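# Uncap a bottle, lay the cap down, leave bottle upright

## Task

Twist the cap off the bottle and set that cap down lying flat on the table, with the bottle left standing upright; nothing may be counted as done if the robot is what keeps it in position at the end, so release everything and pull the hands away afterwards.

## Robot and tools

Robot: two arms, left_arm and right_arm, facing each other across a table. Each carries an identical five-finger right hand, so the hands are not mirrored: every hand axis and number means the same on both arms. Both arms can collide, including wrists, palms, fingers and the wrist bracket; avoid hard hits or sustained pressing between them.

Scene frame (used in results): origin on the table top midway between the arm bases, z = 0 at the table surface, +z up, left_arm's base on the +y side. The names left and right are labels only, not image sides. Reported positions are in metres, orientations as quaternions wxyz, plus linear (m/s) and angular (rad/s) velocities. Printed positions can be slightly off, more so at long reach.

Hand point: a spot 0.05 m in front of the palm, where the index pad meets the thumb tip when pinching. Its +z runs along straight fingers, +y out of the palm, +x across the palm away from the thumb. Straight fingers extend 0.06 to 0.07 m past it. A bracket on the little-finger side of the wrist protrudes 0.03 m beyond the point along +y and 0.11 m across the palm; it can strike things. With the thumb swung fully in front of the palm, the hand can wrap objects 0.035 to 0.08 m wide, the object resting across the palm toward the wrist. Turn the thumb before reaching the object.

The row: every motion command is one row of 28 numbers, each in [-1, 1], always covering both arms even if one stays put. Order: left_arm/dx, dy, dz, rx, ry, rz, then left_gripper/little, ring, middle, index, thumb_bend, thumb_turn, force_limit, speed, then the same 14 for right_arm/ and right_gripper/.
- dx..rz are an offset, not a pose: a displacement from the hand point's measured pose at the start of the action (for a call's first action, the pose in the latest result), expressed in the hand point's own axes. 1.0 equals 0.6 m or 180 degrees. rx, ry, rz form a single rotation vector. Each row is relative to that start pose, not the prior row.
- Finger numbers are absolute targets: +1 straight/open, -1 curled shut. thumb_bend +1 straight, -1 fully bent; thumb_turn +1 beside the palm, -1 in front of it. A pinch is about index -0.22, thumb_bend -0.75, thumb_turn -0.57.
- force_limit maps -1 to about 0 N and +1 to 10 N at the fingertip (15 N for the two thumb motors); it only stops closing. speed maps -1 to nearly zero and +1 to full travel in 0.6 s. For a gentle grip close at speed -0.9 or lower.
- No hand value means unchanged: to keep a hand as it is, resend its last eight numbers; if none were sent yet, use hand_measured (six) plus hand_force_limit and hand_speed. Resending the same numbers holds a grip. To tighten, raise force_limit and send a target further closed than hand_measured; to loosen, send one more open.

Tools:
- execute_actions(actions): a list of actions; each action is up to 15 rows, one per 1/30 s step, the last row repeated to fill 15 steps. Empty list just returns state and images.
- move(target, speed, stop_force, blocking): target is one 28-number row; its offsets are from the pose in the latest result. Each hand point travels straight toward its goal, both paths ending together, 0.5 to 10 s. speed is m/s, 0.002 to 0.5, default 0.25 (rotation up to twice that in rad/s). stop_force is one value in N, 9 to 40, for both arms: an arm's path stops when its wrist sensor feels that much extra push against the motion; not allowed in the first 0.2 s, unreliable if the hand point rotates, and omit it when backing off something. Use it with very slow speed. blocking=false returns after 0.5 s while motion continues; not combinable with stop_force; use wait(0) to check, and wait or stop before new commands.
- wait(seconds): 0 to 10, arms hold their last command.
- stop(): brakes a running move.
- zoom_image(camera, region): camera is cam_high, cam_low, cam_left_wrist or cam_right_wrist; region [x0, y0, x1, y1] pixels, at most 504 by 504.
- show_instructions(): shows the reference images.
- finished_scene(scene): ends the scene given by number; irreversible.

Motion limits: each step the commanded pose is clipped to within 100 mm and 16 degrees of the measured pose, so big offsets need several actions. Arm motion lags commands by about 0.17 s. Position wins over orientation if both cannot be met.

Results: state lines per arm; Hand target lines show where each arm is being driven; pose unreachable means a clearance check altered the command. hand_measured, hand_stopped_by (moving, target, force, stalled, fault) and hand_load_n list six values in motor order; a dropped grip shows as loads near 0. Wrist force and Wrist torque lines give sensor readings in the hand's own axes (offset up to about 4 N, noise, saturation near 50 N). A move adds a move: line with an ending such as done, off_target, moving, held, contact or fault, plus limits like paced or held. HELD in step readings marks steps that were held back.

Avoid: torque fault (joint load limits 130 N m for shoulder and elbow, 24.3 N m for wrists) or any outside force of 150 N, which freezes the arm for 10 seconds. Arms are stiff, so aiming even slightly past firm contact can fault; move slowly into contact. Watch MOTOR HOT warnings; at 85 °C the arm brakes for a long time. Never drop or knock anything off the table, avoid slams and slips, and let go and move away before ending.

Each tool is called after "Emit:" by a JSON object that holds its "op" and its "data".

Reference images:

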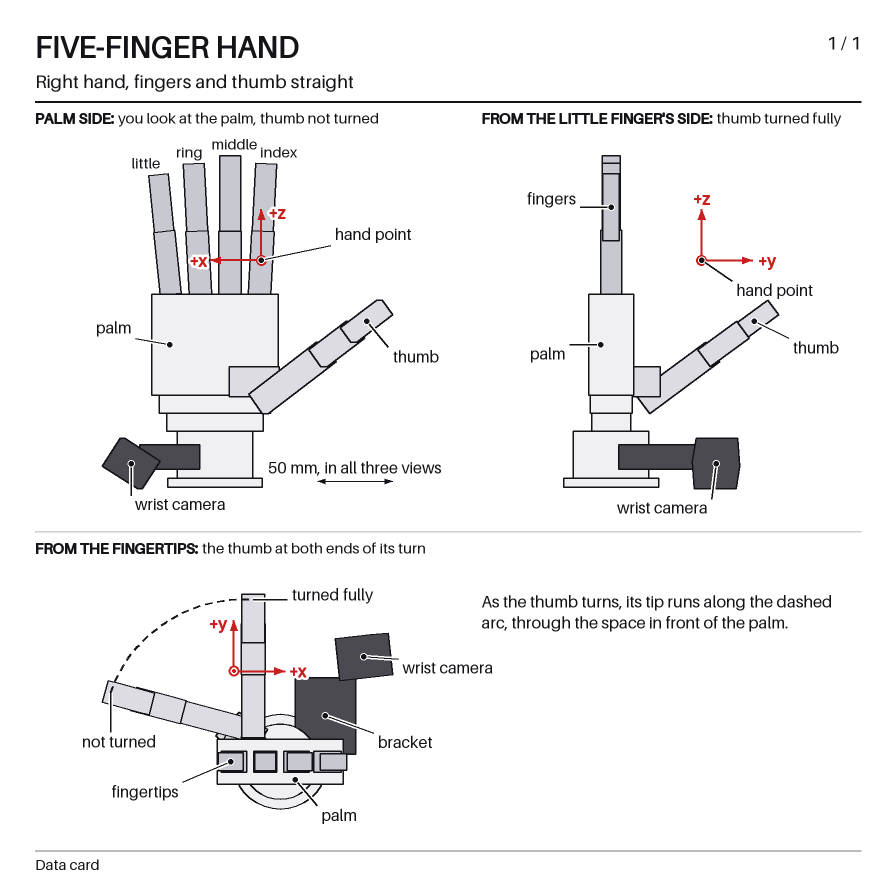

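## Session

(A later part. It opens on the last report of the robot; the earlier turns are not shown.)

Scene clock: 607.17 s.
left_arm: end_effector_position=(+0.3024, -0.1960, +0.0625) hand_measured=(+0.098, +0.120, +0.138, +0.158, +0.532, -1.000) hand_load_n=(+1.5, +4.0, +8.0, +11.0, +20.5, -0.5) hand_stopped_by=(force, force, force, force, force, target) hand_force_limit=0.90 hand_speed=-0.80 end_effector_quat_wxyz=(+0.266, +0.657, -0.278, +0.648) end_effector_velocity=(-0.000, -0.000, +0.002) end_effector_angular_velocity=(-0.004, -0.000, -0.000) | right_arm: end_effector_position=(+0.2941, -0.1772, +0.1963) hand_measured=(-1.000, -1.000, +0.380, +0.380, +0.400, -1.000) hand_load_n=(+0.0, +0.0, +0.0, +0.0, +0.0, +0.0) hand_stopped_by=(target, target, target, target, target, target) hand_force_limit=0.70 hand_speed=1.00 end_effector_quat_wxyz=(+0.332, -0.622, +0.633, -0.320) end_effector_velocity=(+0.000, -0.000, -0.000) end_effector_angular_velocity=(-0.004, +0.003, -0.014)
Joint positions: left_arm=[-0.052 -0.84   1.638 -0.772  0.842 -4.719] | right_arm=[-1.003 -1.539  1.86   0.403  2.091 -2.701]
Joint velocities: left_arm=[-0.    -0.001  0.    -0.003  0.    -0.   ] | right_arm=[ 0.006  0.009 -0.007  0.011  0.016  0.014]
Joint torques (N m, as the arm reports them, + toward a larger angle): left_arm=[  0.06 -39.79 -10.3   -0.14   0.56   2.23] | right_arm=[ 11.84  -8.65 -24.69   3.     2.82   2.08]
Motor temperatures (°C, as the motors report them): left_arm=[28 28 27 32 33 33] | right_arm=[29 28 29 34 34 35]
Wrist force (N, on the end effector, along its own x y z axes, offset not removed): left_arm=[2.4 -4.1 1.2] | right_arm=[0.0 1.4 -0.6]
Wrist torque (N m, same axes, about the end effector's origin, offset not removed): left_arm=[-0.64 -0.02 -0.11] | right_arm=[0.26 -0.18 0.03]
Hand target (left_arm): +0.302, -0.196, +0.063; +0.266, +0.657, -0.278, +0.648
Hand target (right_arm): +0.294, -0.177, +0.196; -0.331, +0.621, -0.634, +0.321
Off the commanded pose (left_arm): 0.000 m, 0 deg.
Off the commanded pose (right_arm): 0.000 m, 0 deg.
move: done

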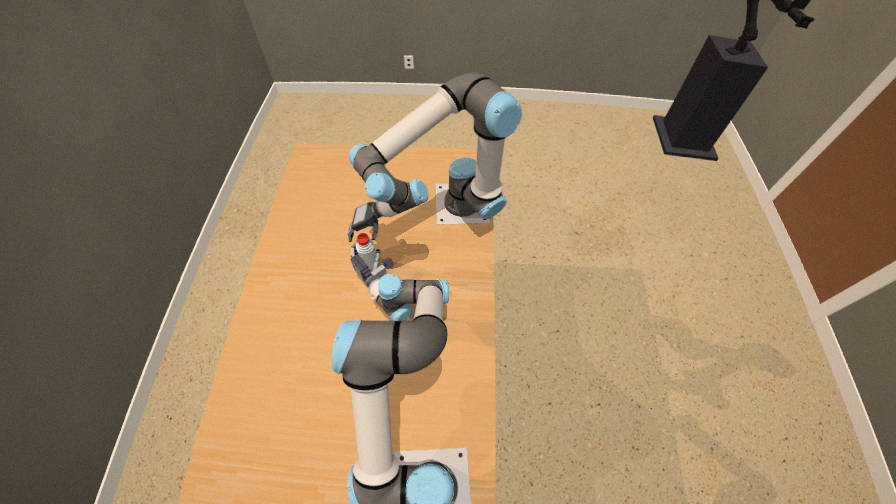

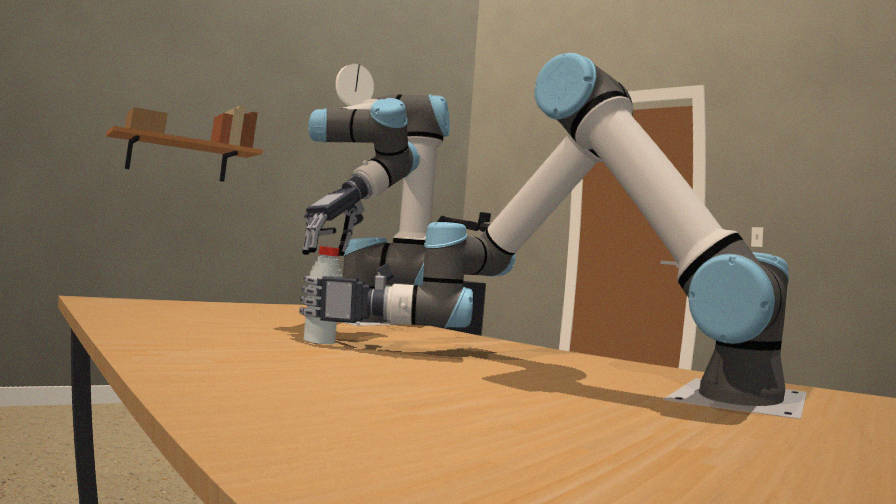

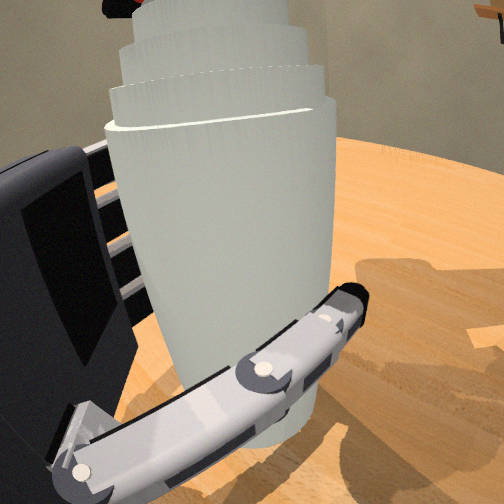

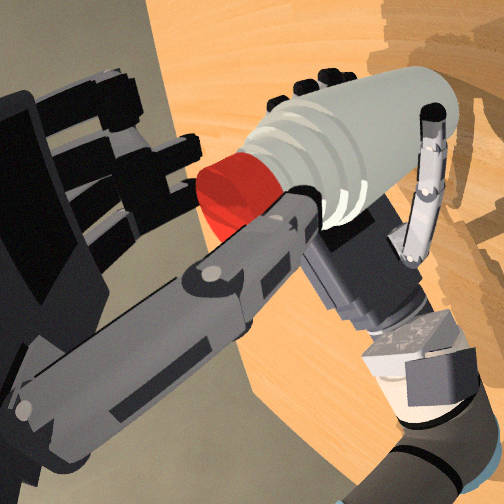

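Emit:
{"op": "execute_actions", "data": {"actions": [[[0,0,0,0,0,0,-0.9,-0.9,-0.9,-0.9,-1,-1,0.9,-0.8, 0,0.0005,0.0004,0,0,0,-1,-1,0.22,0.22,0.05,-1,0.0,0.3]],[[0,0,0,0,0,0,-0.9,-0.9,-0.9,-0.9,-1,-1,0.9,-0.8, 0,0,0,0,0,0,-1,-1,0.22,0.22,-0.5,-1,-0.3,-0.6]],[[0,0,0,0,0,0,-0.9,-0.9,-0.9,-0.9,-1,-1,0.9,-0.8, -0.0,0,0,0,0,0,-1,-1,-0.8,-0.8,-0.6,-1,1,-0.7]]]}}

Emit:
{"op": "move", "data": {"target": [0,0,0,0,0,0,-0.9,-0.9,-0.9,-0.9,-1,-1,0.9,-0.8, 0.0083,0,-0.003,0,-0.3173,-0.2232,-1,-1,-0.8,-0.8,-0.6,-1,1,-0.7], "speed": 0.3}}

Emit:
{"op": "execute_actions", "data": {"actions": [[[0,0,0,0,0,0,-0.9,-0.9,-0.9,-0.9,-1,-1,0.9,-0.8, 0,0,0,0,0,0,-1,-1,0.38,0.38,0.4,-1,0.7,1]]]}}

Emit:
{"op": "move", "data": {"target": [0,0,0,0,0,0,-0.9,-0.9,-0.9,-0.9,-1,-1,0.9,-0.8, -0.0005,-0.005,0.0071,0,0.3173,0.2232,-1,-1,0.38,0.38,0.4,-1,0.7,1], "speed": 0.5}}

Emit:
{"op": "zoom_image", "data": {"camera": "cam_low", "region": [280,190,380,290]}}

Scene clock: 616.53 s.
left_arm: end_effector_position=(+0.3024, -0.1960, +0.0625) hand_measured=(+0.098, +0.120, +0.138, +0.158, +0.532, -1.000) hand_load_n=(+2.0, +4.5, +7.5, +10.5, +20.5, -1.0) hand_stopped_by=(force, force, force, force, force, target) hand_force_limit=0.90 hand_speed=-0.80 end_effector_quat_wxyz=(+0.266, +0.657, -0.278, +0.648) end_effector_velocity=(+0.000, +0.000, -0.001) end_effector_angular_velocity=(+0.003, +0.000, -0.000) | right_arm: end_effector_position=(+0.2941, -0.1772, +0.1959) hand_measured=(-1.000, -1.000, +0.100, +0.130, -0.072, -1.000) hand_load_n=(+0.0, +0.0, +9.5, +8.5, +15.0, +0.5) hand_stopped_by=(target, target, force, force, force, target) hand_force_limit=1.00 hand_speed=-0.70 end_effector_quat_wxyz=(+0.332, -0.622, +0.633, -0.320) end_effector_velocity=(-0.001, -0.000, -0.001) end_effector_angular_velocity=(-0.002, +0.002, +0.001)
Joint positions: left_arm=[-0.052 -0.84   1.638 -0.772  0.842 -4.719] | right_arm=[-1.003 -1.538  1.861  0.402  2.091 -2.701]
Joint velocities: left_arm=[ 0.     0.    -0.     0.003  0.    -0.   ] | right_arm=[ 0.     0.     0.002  0.    -0.    -0.   ]
Joint torques (N m, as the arm reports them, + toward a larger angle): left_arm=[  0.38 -40.95  -8.86  -0.26   0.7    2.23] | right_arm=[ -6.09 -27.84 -18.09  -1.7   -0.06  -1.86]
Motor temperatures (°C, as the motors report them): left_arm=[28 28 27 32 33 33] | right_arm=[29 29 29 34 34 35]
Wrist force (N, on the end effector, along its own x y z axes, offset not removed): left_arm=[-1.5 -3.6 -1.6] | right_arm=[-1.2 4.6 0.2]
Wrist torque (N m, same axes, about the end effector's origin, offset not removed): left_arm=[-0.35 0.42 -0.42] | right_arm=[0.60 0.24 -0.05]
Hand target (left_arm): +0.302, -0.196, +0.063; +0.266, +0.657, -0.278, +0.648
Hand target (right_arm): +0.294, -0.177, +0.196; -0.332, +0.622, -0.633, +0.320
Off the commanded pose (left_arm): 0.000 m, 0 deg.
Off the commanded pose (right_arm): 0.000 m, 0 deg.
Step readings (end_effector_position; steps 1 to 15: 1st action; 16 to 30: 2nd action; 31 to 45: 3rd action):
0: left_arm (+0.3024, -0.1960, +0.0625) | right_arm (+0.2941, -0.1772, +0.1962)
1: left_arm (+0.3024, -0.1960, +0.0625) | right_arm (+0.2941, -0.1772, +0.1962)
2: left_arm (+0.3024, -0.1960, +0.0625) | right_arm (+0.2941, -0.1772, +0.1962)
4: left_arm (+0.3024, -0.1960, +0.0625) | right_arm (+0.2941, -0.1772, +0.1960)
8: left_arm (+0.3024, -0.1960, +0.0625) | right_arm (+0.2941, -0.1772, +0.1959)
15: left_arm (+0.3024, -0.1960, +0.0625) | right_arm (+0.2941, -0.1772, +0.1959)
16: left_arm (+0.3024, -0.1960, +0.0625) | right_arm (+0.2941, -0.1772, +0.1959)
17: left_arm (+0.3024, -0.1960, +0.0625) | right_arm (+0.2941, -0.1772, +0.1959)
19: left_arm (+0.3024, -0.1960, +0.0625) | right_arm (+0.2941, -0.1772, +0.1959)
23: left_arm (+0.3024, -0.1960, +0.0625) | right_arm (+0.2941, -0.1772, +0.1959)
30: left_arm (+0.3024, -0.1960, +0.0625) | right_arm (+0.2941, -0.1772, +0.1959)
31: left_arm (+0.3024, -0.1960, +0.0625) | right_arm (+0.2941, -0.1772, +0.1959)
32: left_arm (+0.3024, -0.1960, +0.0625) | right_arm (+0.2941, -0.1772, +0.1959)
34: left_arm (+0.3024, -0.1960, +0.0625) | right_arm (+0.2941, -0.1772, +0.1959)
38: left_arm (+0.3024, -0.1960, +0.0625) | right_arm (+0.2941, -0.1772, +0.1959)
45: end_effector_position above

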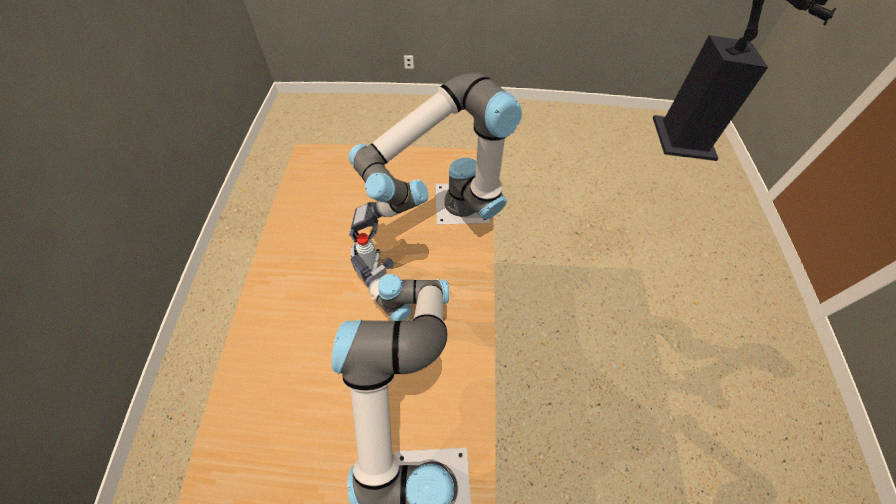

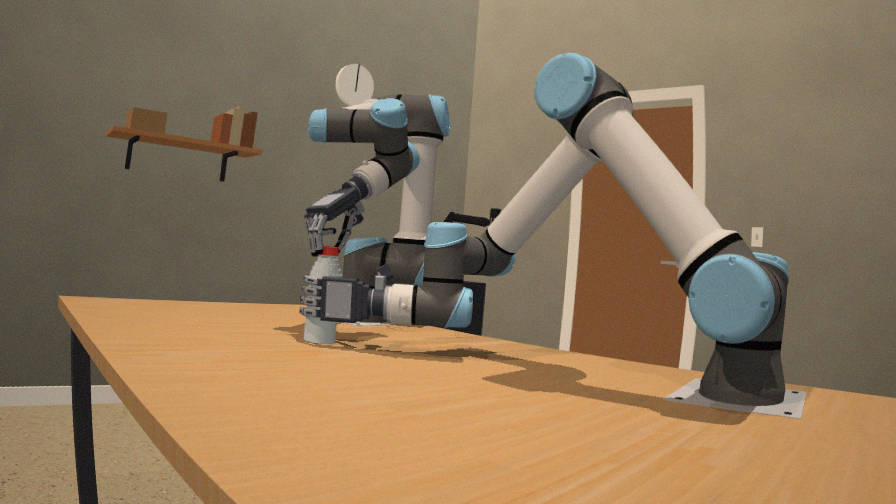

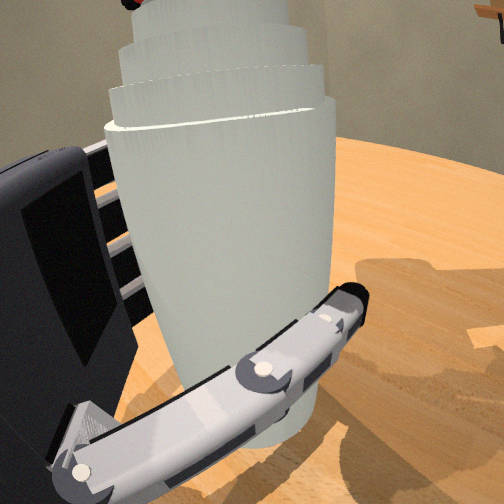

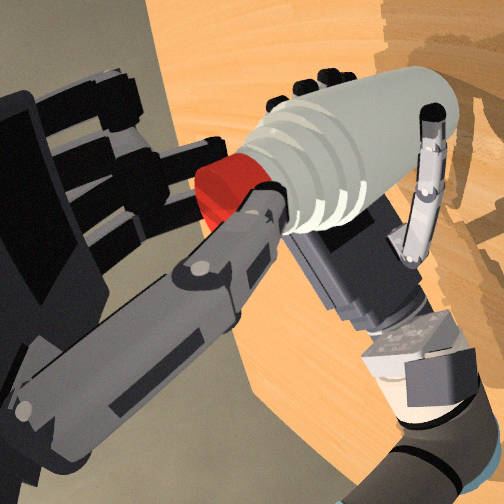

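Scene clock: 619.17 s.
left_arm: end_effector_position=(+0.3024, -0.1960, +0.0625) hand_measured=(+0.098, +0.120, +0.138, +0.158, +0.532, -1.000) hand_load_n=(+2.0, +4.5, +7.5, +10.5, +20.5, -0.5) hand_stopped_by=(force, force, force, force, force, target) hand_force_limit=0.90 hand_speed=-0.80 end_effector_quat_wxyz=(+0.266, +0.657, -0.278, +0.648) end_effector_velocity=(-0.000, -0.000, +0.000) end_effector_angular_velocity=(-0.001, -0.000, -0.000) | right_arm: end_effector_position=(+0.2927, -0.1823, +0.1964) hand_measured=(-1.000, -1.000, +0.100, +0.130, -0.072, -1.000) hand_load_n=(+0.0, +0.0, +4.0, +10.0, +11.5, -0.5) hand_stopped_by=(target, target, force, force, force, target) hand_force_limit=1.00 hand_speed=-0.70 end_effector_quat_wxyz=(+0.462, -0.868, +0.160, -0.081) end_effector_velocity=(+0.000, -0.000, +0.000) end_effector_angular_velocity=(-0.002, +0.001, +0.012)
Joint positions: left_arm=[-0.052 -0.84   1.638 -0.772  0.842 -4.719] | right_arm=[-1.591 -1.476  1.861  0.633  0.717 -4.019]
Joint velocities: left_arm=[-0.     0.    -0.001 -0.001 -0.     0.   ] | right_arm=[-0.001  0.008 -0.006  0.014 -0.006 -0.019]
Joint torques (N m, as the arm reports them, + toward a larger angle): left_arm=[ -0.14 -40.25 -10.92   0.02   0.71   2.54] | right_arm=[ -6.27 -12.8  -22.77   3.82  -2.67  -2.34]
Motor temperatures (°C, as the motors report them): left_arm=[28 28 27 32 33 33] | right_arm=[29 29 29 34 34 35]
Wrist force (N, on the end effector, along its own x y z axes, offset not removed): left_arm=[4.6 -0.3 2.1] | right_arm=[-1.5 3.5 -2.6]
Wrist torque (N m, same axes, about the end effector's origin, offset not removed): left_arm=[-0.22 -0.74 0.42] | right_arm=[0.63 0.12 0.11]
Hand target (left_arm): +0.302, -0.196, +0.063; +0.266, +0.657, -0.278, +0.648
Hand target (right_arm): +0.293, -0.182, +0.196; -0.462, +0.869, -0.159, +0.081
Off the commanded pose (left_arm): 0.000 m, 0 deg.
Off the commanded pose (right_arm): 0.000 m, 0 deg.
move: done

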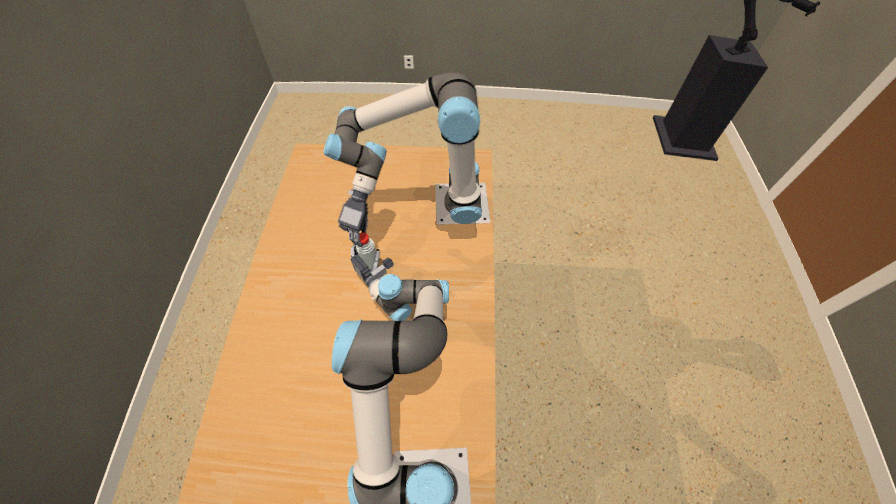

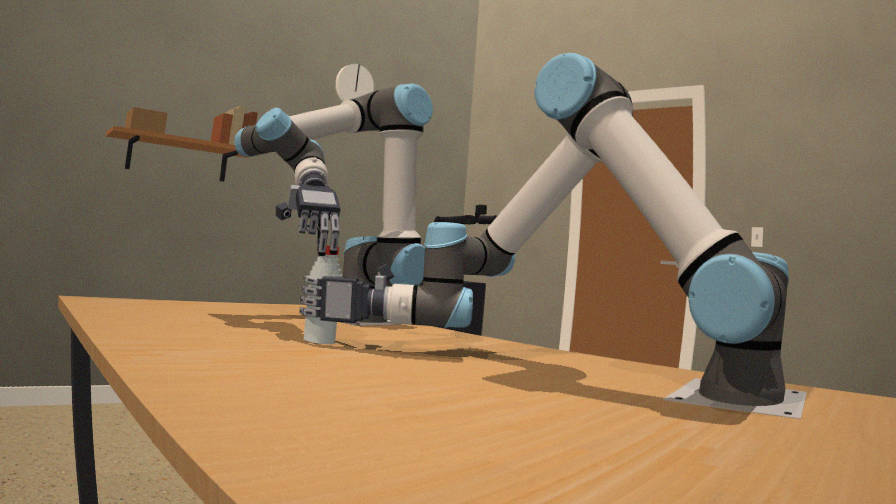

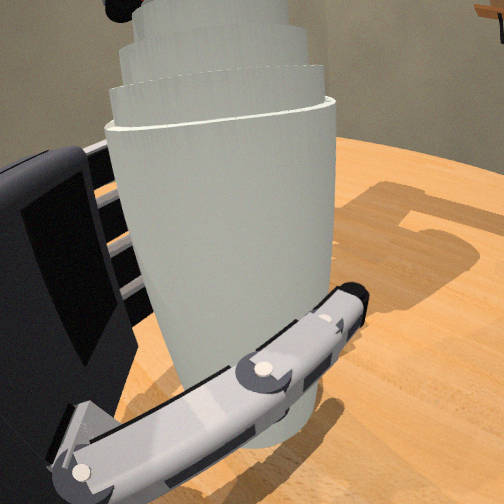

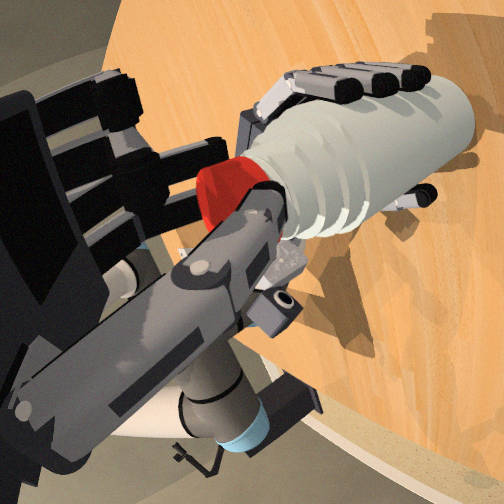

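Scene clock: 619.67 s.
left_arm: end_effector_position=(+0.3024, -0.1960, +0.0625) hand_measured=(+0.098, +0.120, +0.138, +0.158, +0.532, -1.000) hand_load_n=(+2.0, +4.5, +8.0, +11.0, +20.5, -0.5) hand_stopped_by=(force, force, force, force, force, target) hand_force_limit=0.90 hand_speed=-0.80 end_effector_quat_wxyz=(+0.266, +0.657, -0.278, +0.648) end_effector_velocity=(+0.000, -0.000, +0.001) end_effector_angular_velocity=(-0.003, +0.000, +0.000) | right_arm: end_effector_position=(+0.2927, -0.1823, +0.1964) hand_measured=(-1.000, -1.000, +0.380, +0.380, +0.400, -1.000) hand_load_n=(+0.0, +0.0, +0.0, +0.0, +0.0, +0.0) hand_stopped_by=(target, target, target, target, target, target) hand_force_limit=0.70 hand_speed=1.00 end_effector_quat_wxyz=(+0.462, -0.868, +0.160, -0.081) end_effector_velocity=(+0.001, -0.000, +0.000) end_effector_angular_velocity=(-0.001, -0.002, -0.001)
Joint positions: left_arm=[-0.052 -0.84   1.638 -0.772  0.842 -4.719] | right_arm=[-1.591 -1.476  1.861  0.633  0.717 -4.019]
Joint velocities: left_arm=[ 0.    -0.001 -0.001 -0.    -0.    -0.   ] | right_arm=[-0.    -0.    -0.001 -0.     0.001  0.   ]
Joint torques (N m, as the arm reports them, + toward a larger angle): left_arm=[  0.98 -40.25  -9.69   0.12   0.58   2.38] | right_arm=[ -0.33 -30.75 -11.12  -0.9    1.19   2.18]
Motor temperatures (°C, as the motors report them): left_arm=[28 28 27 32 33 33] | right_arm=[29 29 29 34 34 35]
Wrist force (N, on the end effector, along its own x y z axes, offset not removed): left_arm=[3.4 -4.6 -0.5] | right_arm=[1.1 2.9 -2.4]
Wrist torque (N m, same axes, about the end effector's origin, offset not removed): left_arm=[-0.54 -0.23 -0.23] | right_arm=[0.54 -0.20 0.33]
Hand target (left_arm): +0.302, -0.196, +0.063; +0.266, +0.657, -0.278, +0.648
Hand target (right_arm): +0.293, -0.182, +0.196; -0.462, +0.868, -0.160, +0.081
Off the commanded pose (left_arm): 0.000 m, 0 deg.
Off the commanded pose (right_arm): 0.000 m, 0 deg.
Step readings (end_effector_position):
0: left_arm (+0.3024, -0.1960, +0.0625) | right_arm (+0.2927, -0.1823, +0.1964)
1: left_arm (+0.3024, -0.1960, +0.0625) | right_arm (+0.2927, -0.1823, +0.1964)
2: left_arm (+0.3024, -0.1960, +0.0625) | right_arm (+0.2927, -0.1823, +0.1964)
4: left_arm (+0.3024, -0.1960, +0.0625) | right_arm (+0.2927, -0.1824, +0.1964)
8: left_arm (+0.3024, -0.1960, +0.0625) | right_arm (+0.2927, -0.1823, +0.1964)
15: end_effector_position above

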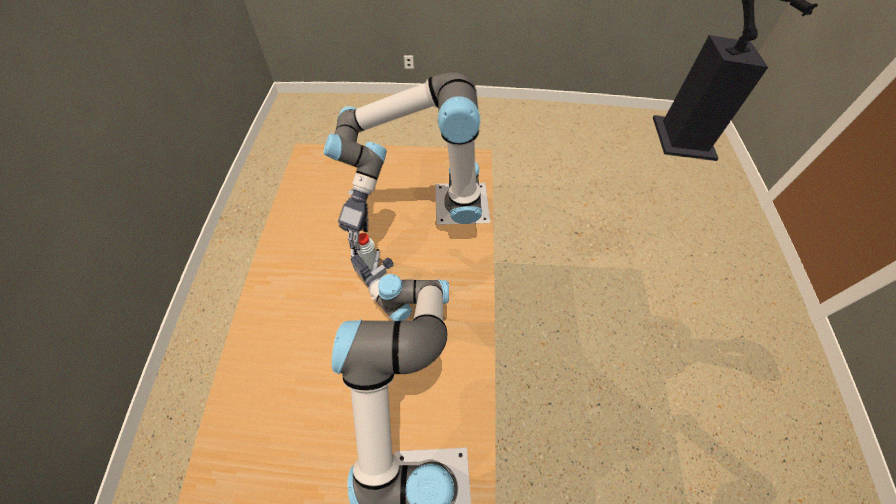

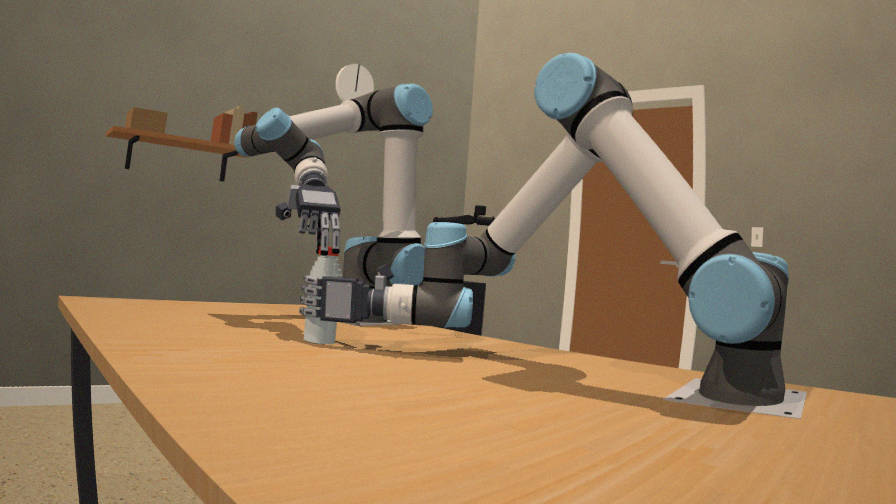

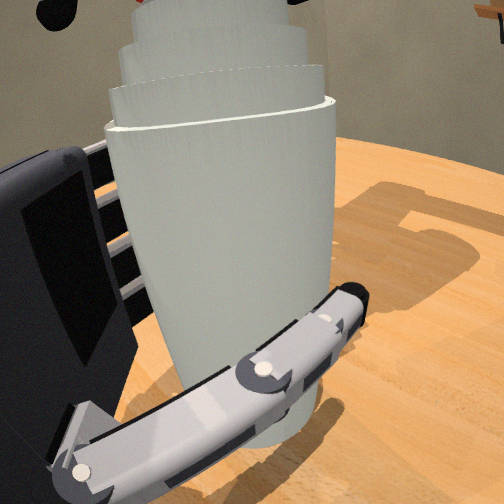

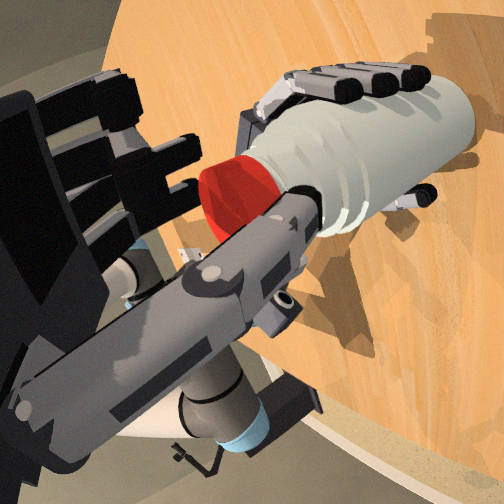

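Scene clock: 621.63 s.
left_arm: end_effector_position=(+0.3024, -0.1960, +0.0625) hand_measured=(+0.098, +0.120, +0.138, +0.158, +0.532, -1.000) hand_load_n=(+2.0, +4.5, +8.0, +11.0, +20.5, -0.5) hand_stopped_by=(force, force, force, force, force, target) hand_force_limit=0.90 hand_speed=-0.80 end_effector_quat_wxyz=(+0.266, +0.657, -0.278, +0.648) end_effector_velocity=(+0.000, -0.000, +0.001) end_effector_angular_velocity=(-0.002, -0.000, +0.000) | right_arm: end_effector_position=(+0.2942, -0.1772, +0.1969) hand_measured=(-1.000, -1.000, +0.380, +0.380, +0.400, -1.000) hand_load_n=(+0.0, +0.0, +0.0, +0.0, +0.0, +0.0) hand_stopped_by=(target, target, target, target, target, target) hand_force_limit=0.70 hand_speed=1.00 end_effector_quat_wxyz=(+0.332, -0.621, +0.633, -0.320) end_effector_velocity=(+0.000, -0.000, -0.000) end_effector_angular_velocity=(-0.004, +0.003, -0.013)
Joint positions: left_arm=[-0.052 -0.84   1.638 -0.772  0.842 -4.719] | right_arm=[-1.004 -1.539  1.859  0.403  2.091 -2.701]
Joint velocities: left_arm=[ 0.    -0.001  0.    -0.001 -0.     0.   ] | right_arm=[ 0.007  0.009 -0.008  0.01   0.015  0.014]
Joint torques (N m, as the arm reports them, + toward a larger angle): left_arm=[  0.09 -39.27 -10.17   0.26   0.82   2.36] | right_arm=[ 10.02  -9.38 -26.63   3.14   2.49   2.44]
Motor temperatures (°C, as the motors report them): left_arm=[28 28 27 32 33 33] | right_arm=[29 29 29 34 34 35]
Wrist force (N, on the end effector, along its own x y z axes, offset not removed): left_arm=[4.4 1.4 -0.6] | right_arm=[-0.4 2.4 -0.5]
Wrist torque (N m, same axes, about the end effector's origin, offset not removed): left_arm=[0.44 -0.22 0.17] | right_arm=[0.42 0.04 0.05]
Hand target (left_arm): +0.302, -0.196, +0.063; +0.266, +0.657, -0.278, +0.648
Hand target (right_arm): +0.294, -0.177, +0.197; -0.331, +0.621, -0.634, +0.321
Off the commanded pose (left_arm): 0.000 m, 0 deg.
Off the commanded pose (right_arm): 0.000 m, 0 deg.
move: done

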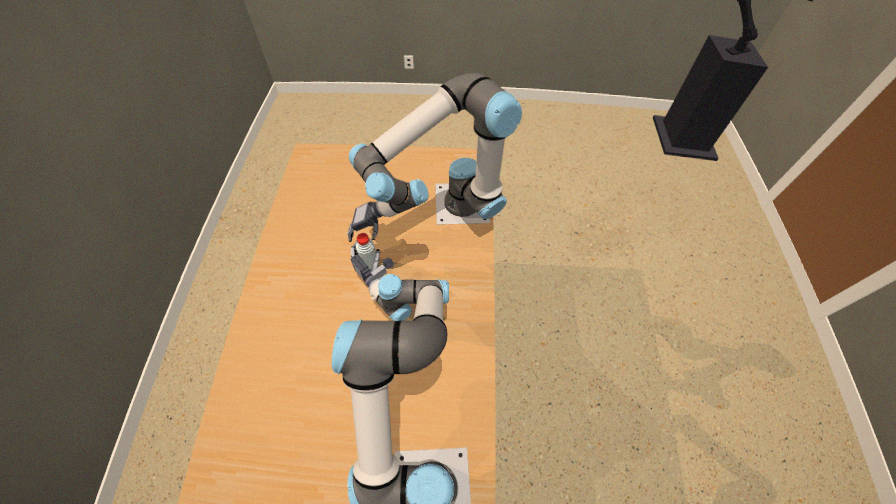

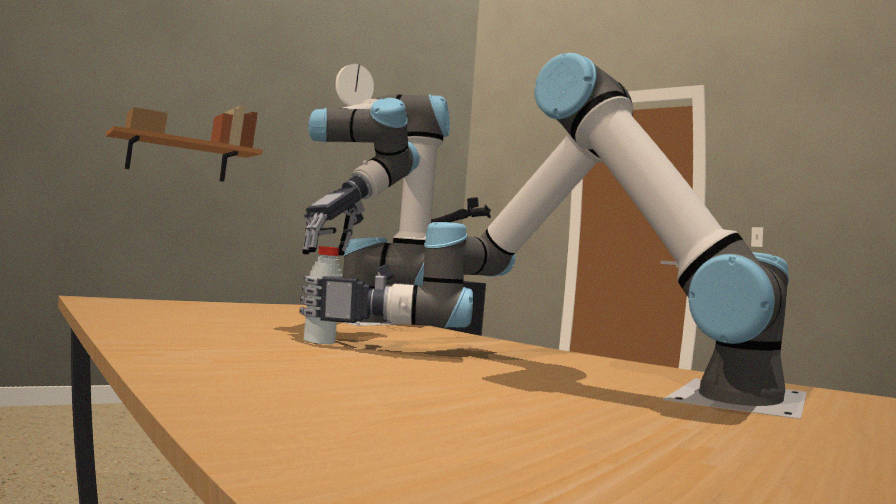

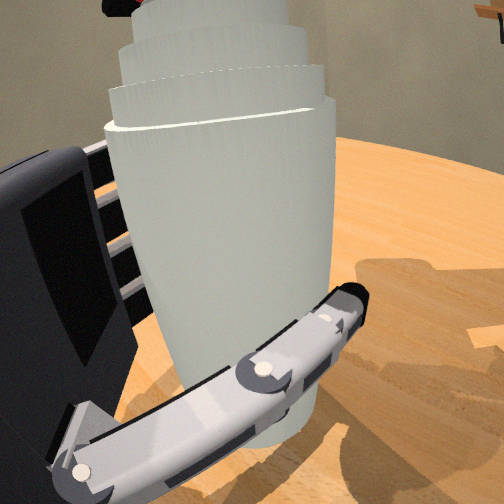

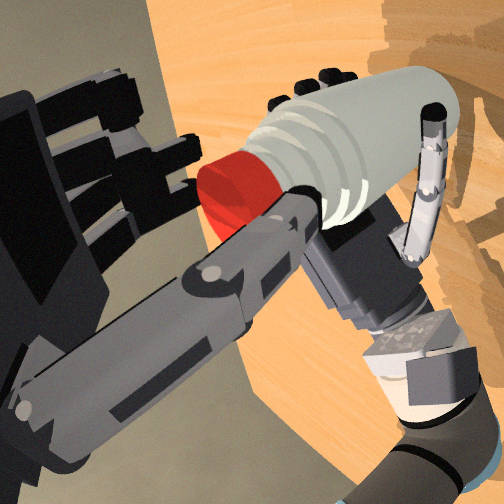

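Region (280, 190, 380, 290) of cam_low's 896x504 image, scaled by 5.040, with more detail than that image has.

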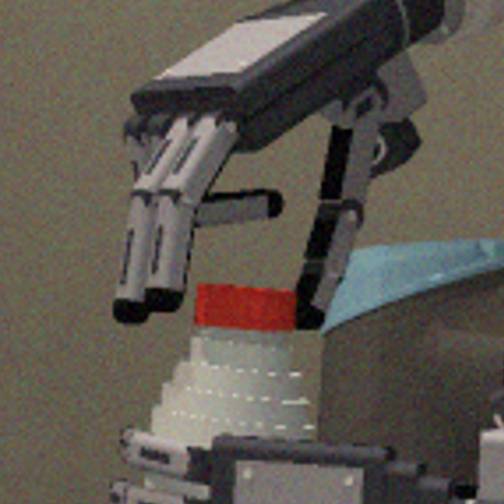

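Emit:
{"op": "execute_actions", "data": {"actions": [[[0,0,0,0,0,0,-0.9,-0.9,-0.9,-0.9,-1,-1,0.9,-0.8, 0,0.001,0.0007,0,0,0,-1,-1,0.22,0.22,0.05,-1,0.0,0.3]],[[0,0,0,0,0,0,-0.9,-0.9,-0.9,-0.9,-1,-1,0.9,-0.8, 0,0,0,0,0,0,-1,-1,0.22,0.22,-0.5,-1,-0.3,-0.6]],[[0,0,0,0,0,0,-0.9,-0.9,-0.9,-0.9,-1,-1,0.9,-0.8, -0.0,0,0,0,0,0,-1,-1,-0.8,-0.8,-0.6,-1,1,-0.7]]]}}

Emit:
{"op": "move", "data": {"target": [0,0,0,0,0,0,-0.9,-0.9,-0.9,-0.9,-1,-1,0.9,-0.8, 0,-0.0054,-0.0038,0,0,0,-1,-1,-0.8,-0.8,-0.6,-1,1,-0.7], "speed": 0.01}}

Emit:
{"op": "zoom_image", "data": {"camera": "cam_low", "region": [280,190,380,290]}}

Scene clock: 627.50 s.
left_arm: end_effector_position=(+0.3024, -0.1960, +0.0625) hand_measured=(+0.098, +0.120, +0.138, +0.158, +0.532, -1.000) hand_load_n=(+2.5, +4.5, +8.0, +10.5, +20.5, -1.0) hand_stopped_by=(force, force, force, force, force, target) hand_force_limit=0.90 hand_speed=-0.80 end_effector_quat_wxyz=(+0.266, +0.657, -0.278, +0.648) end_effector_velocity=(-0.000, +0.000, +0.000) end_effector_angular_velocity=(+0.000, +0.000, +0.000) | right_arm: end_effector_position=(+0.2942, -0.1772, +0.1962) hand_measured=(-1.000, -1.000, +0.100, +0.130, -0.068, -1.000) hand_load_n=(+0.0, +0.0, +9.5, +8.0, +15.5, +0.5) hand_stopped_by=(target, target, force, force, force, target) hand_force_limit=1.00 hand_speed=-0.70 end_effector_quat_wxyz=(+0.332, -0.621, +0.633, -0.320) end_effector_velocity=(+0.000, -0.000, +0.000) end_effector_angular_velocity=(-0.000, -0.001, -0.000)
Joint positions: left_arm=[-0.052 -0.84   1.638 -0.772  0.842 -4.719] | right_arm=[-1.004 -1.539  1.861  0.402  2.091 -2.701]
Joint velocities: left_arm=[ 0.    -0.001  0.002 -0.    -0.    -0.   ] | right_arm=[ 0.    -0.    -0.001  0.     0.001 -0.001]
Joint torques (N m, as the arm reports them, + toward a larger angle): left_arm=[  1.16 -39.37 -10.13  -0.29   0.61   2.24] | right_arm=[ -5.43 -28.48 -17.04  -1.46  -0.21  -2.  ]
Motor temperatures (°C, as the motors report them): left_arm=[28 28 27 32 33 33] | right_arm=[29 29 29 34 34 35]
Wrist force (N, on the end effector, along its own x y z axes, offset not removed): left_arm=[2.6 -3.4 0.4] | right_arm=[-3.5 1.7 -0.7]
Wrist torque (N m, same axes, about the end effector's origin, offset not removed): left_arm=[-0.33 -0.37 0.08] | right_arm=[0.01 0.62 -0.01]
Hand target (left_arm): +0.302, -0.196, +0.063; +0.266, +0.657, -0.278, +0.648
Hand target (right_arm): +0.294, -0.177, +0.196; -0.332, +0.621, -0.633, +0.320
Off the commanded pose (left_arm): 0.000 m, 0 deg.
Off the commanded pose (right_arm): 0.000 m, 0 deg.
Step readings (end_effector_position; steps 1 to 15: 1st action; 16 to 30: 2nd action; 31 to 45: 3rd action):
0: left_arm (+0.3024, -0.1960, +0.0625) | right_arm (+0.2942, -0.1772, +0.1969)
1: left_arm (+0.3024, -0.1960, +0.0625) | right_arm (+0.2942, -0.1772, +0.1969)
2: left_arm (+0.3024, -0.1960, +0.0625) | right_arm (+0.2942, -0.1772, +0.1968)
4: left_arm (+0.3024, -0.1960, +0.0625) | right_arm (+0.2942, -0.1772, +0.1965)
8: left_arm (+0.3024, -0.1960, +0.0625) | right_arm (+0.2942, -0.1771, +0.1962)
15: left_arm (+0.3024, -0.1960, +0.0625) | right_arm (+0.2942, -0.1772, +0.1962)
16: left_arm (+0.3024, -0.1960, +0.0625) | right_arm (+0.2942, -0.1772, +0.1962)
17: left_arm (+0.3024, -0.1960, +0.0625) | right_arm (+0.2942, -0.1772, +0.1962)
19: left_arm (+0.3024, -0.1960, +0.0625) | right_arm (+0.2942, -0.1772, +0.1962)
23: left_arm (+0.3024, -0.1960, +0.0625) | right_arm (+0.2942, -0.1772, +0.1962)
30: left_arm (+0.3024, -0.1960, +0.0625) | right_arm (+0.2942, -0.1772, +0.1962)
31: left_arm (+0.3024, -0.1960, +0.0625) | right_arm (+0.2942, -0.1772, +0.1962)
32: left_arm (+0.3024, -0.1960, +0.0625) | right_arm (+0.2942, -0.1772, +0.1962)
34: left_arm (+0.3024, -0.1960, +0.0625) | right_arm (+0.2942, -0.1772, +0.1962)
38: left_arm (+0.3024, -0.1960, +0.0625) | right_arm (+0.2942, -0.1772, +0.1962)
45: end_effector_position above

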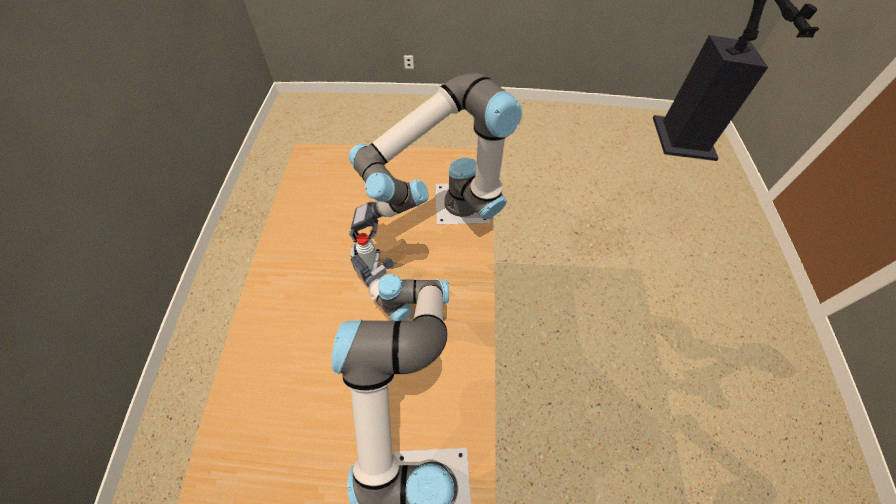

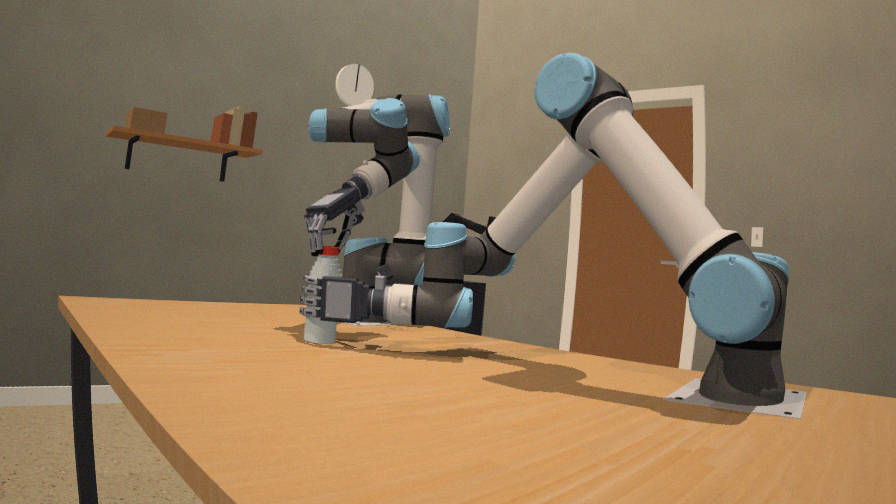

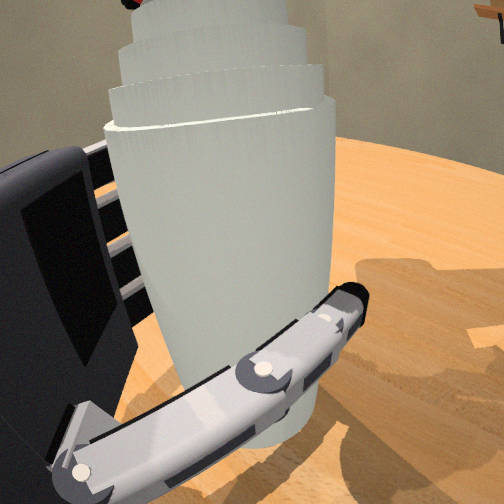

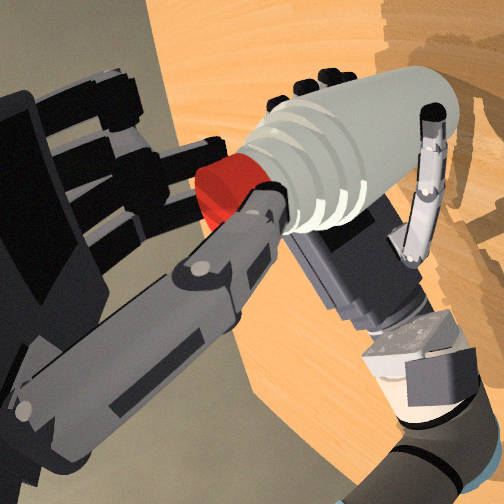

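Scene clock: 628.20 s.
left_arm: end_effector_position=(+0.3024, -0.1960, +0.0625) hand_measured=(+0.098, +0.120, +0.138, +0.158, +0.532, -1.000) hand_load_n=(+2.0, +4.5, +8.0, +10.5, +20.5, -1.0) hand_stopped_by=(force, force, force, force, force, target) hand_force_limit=0.90 hand_speed=-0.80 end_effector_quat_wxyz=(+0.266, +0.657, -0.278, +0.648) end_effector_velocity=(+0.000, +0.000, +0.000) end_effector_angular_velocity=(-0.001, +0.000, +0.000) | right_arm: end_effector_position=(+0.2942, -0.1773, +0.2000) hand_measured=(-1.000, -1.000, +0.100, +0.130, -0.068, -1.000) hand_load_n=(+0.0, +0.0, +9.5, +8.5, +15.5, +1.0) hand_stopped_by=(target, target, force, force, force, target) hand_force_limit=1.00 hand_speed=-0.70 end_effector_quat_wxyz=(+0.332, -0.621, +0.633, -0.320) end_effector_velocity=(-0.001, -0.000, +0.001) end_effector_angular_velocity=(-0.001, +0.002, +0.000)
Joint positions: left_arm=[-0.052 -0.84   1.638 -0.772  0.842 -4.719] | right_arm=[-1.004 -1.542  1.854  0.411  2.091 -2.701]
Joint velocities: left_arm=[ 0.    -0.001  0.001 -0.    -0.    -0.001] | right_arm=[ 0.    -0.001 -0.002  0.005 -0.    -0.   ]
Joint torques (N m, as the arm reports them, + toward a larger angle): left_arm=[  0.99 -40.31 -11.     0.16   0.62   2.23] | right_arm=[ -5.97 -28.74 -25.47   2.92  -1.36  -2.43]
Motor temperatures (°C, as the motors report them): left_arm=[28 28 27 32 33 33] | right_arm=[29 29 29 34 34 35]
Wrist force (N, on the end effector, along its own x y z axes, offset not removed): left_arm=[2.9 0.2 -1.0] | right_arm=[-1.4 2.4 0.6]
Wrist torque (N m, same axes, about the end effector's origin, offset not removed): left_arm=[-0.03 -0.33 0.04] | right_arm=[0.20 0.04 -0.12]
Hand target (left_arm): +0.302, -0.196, +0.063; +0.266, +0.657, -0.278, +0.648
Hand target (right_arm): +0.294, -0.177, +0.200; -0.332, +0.621, -0.633, +0.320
Off the commanded pose (left_arm): 0.000 m, 0 deg.
Off the commanded pose (right_arm): 0.000 m, 0 deg.
move: done

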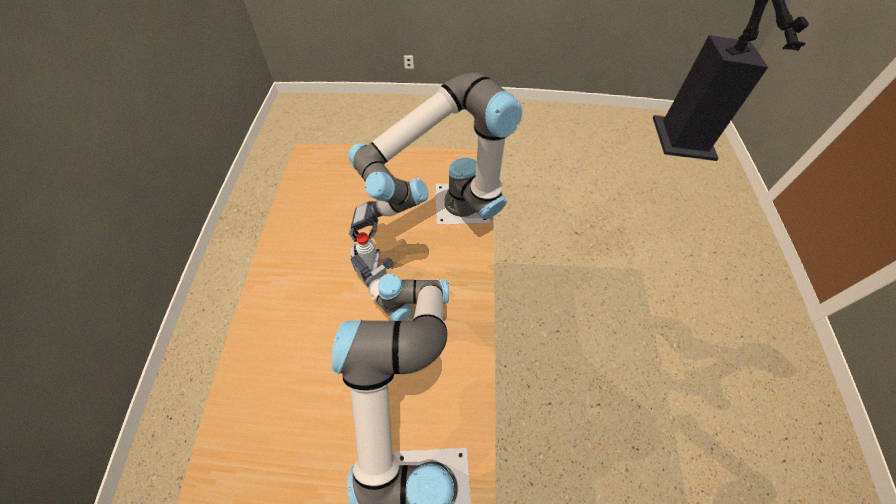

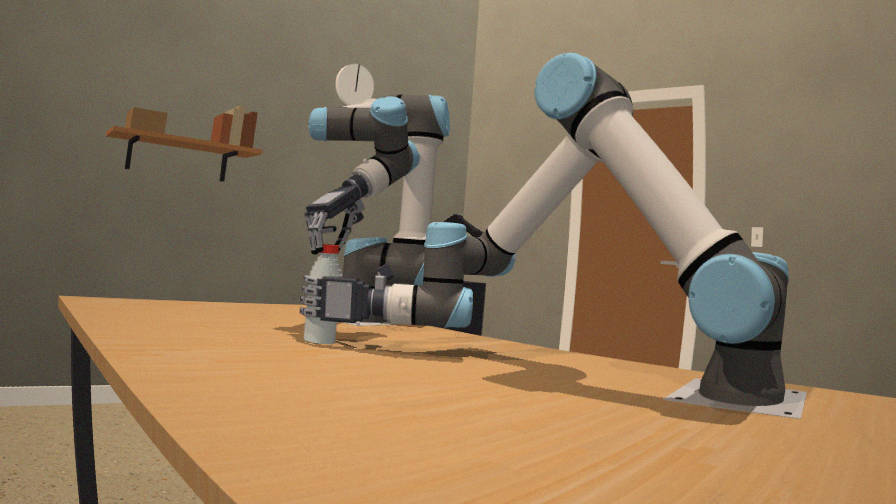

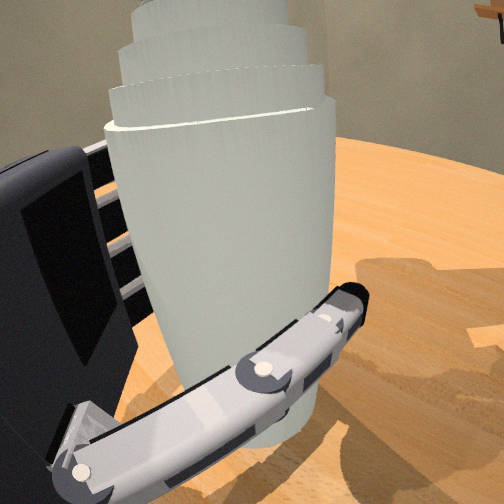

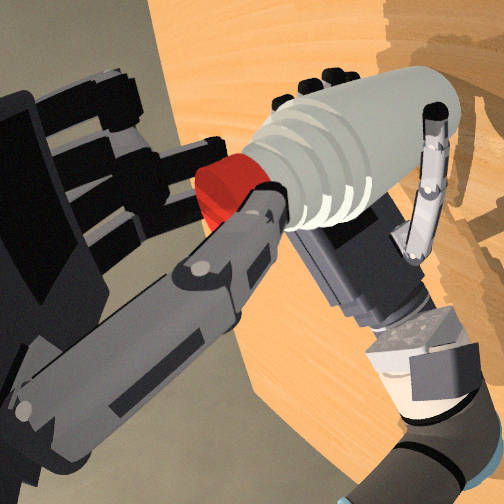

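Region (280, 190, 380, 290) of cam_low's 896x504 image, scaled by 5.040, with more detail than that image has.

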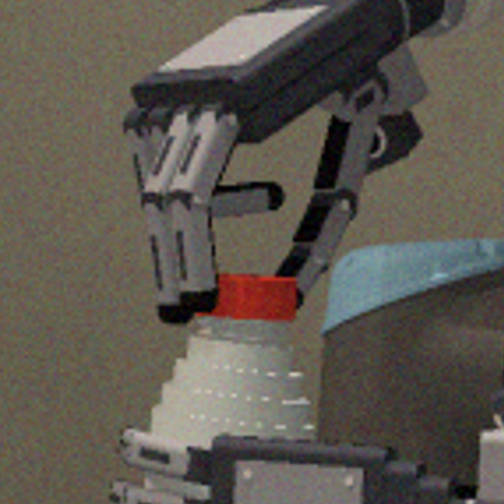

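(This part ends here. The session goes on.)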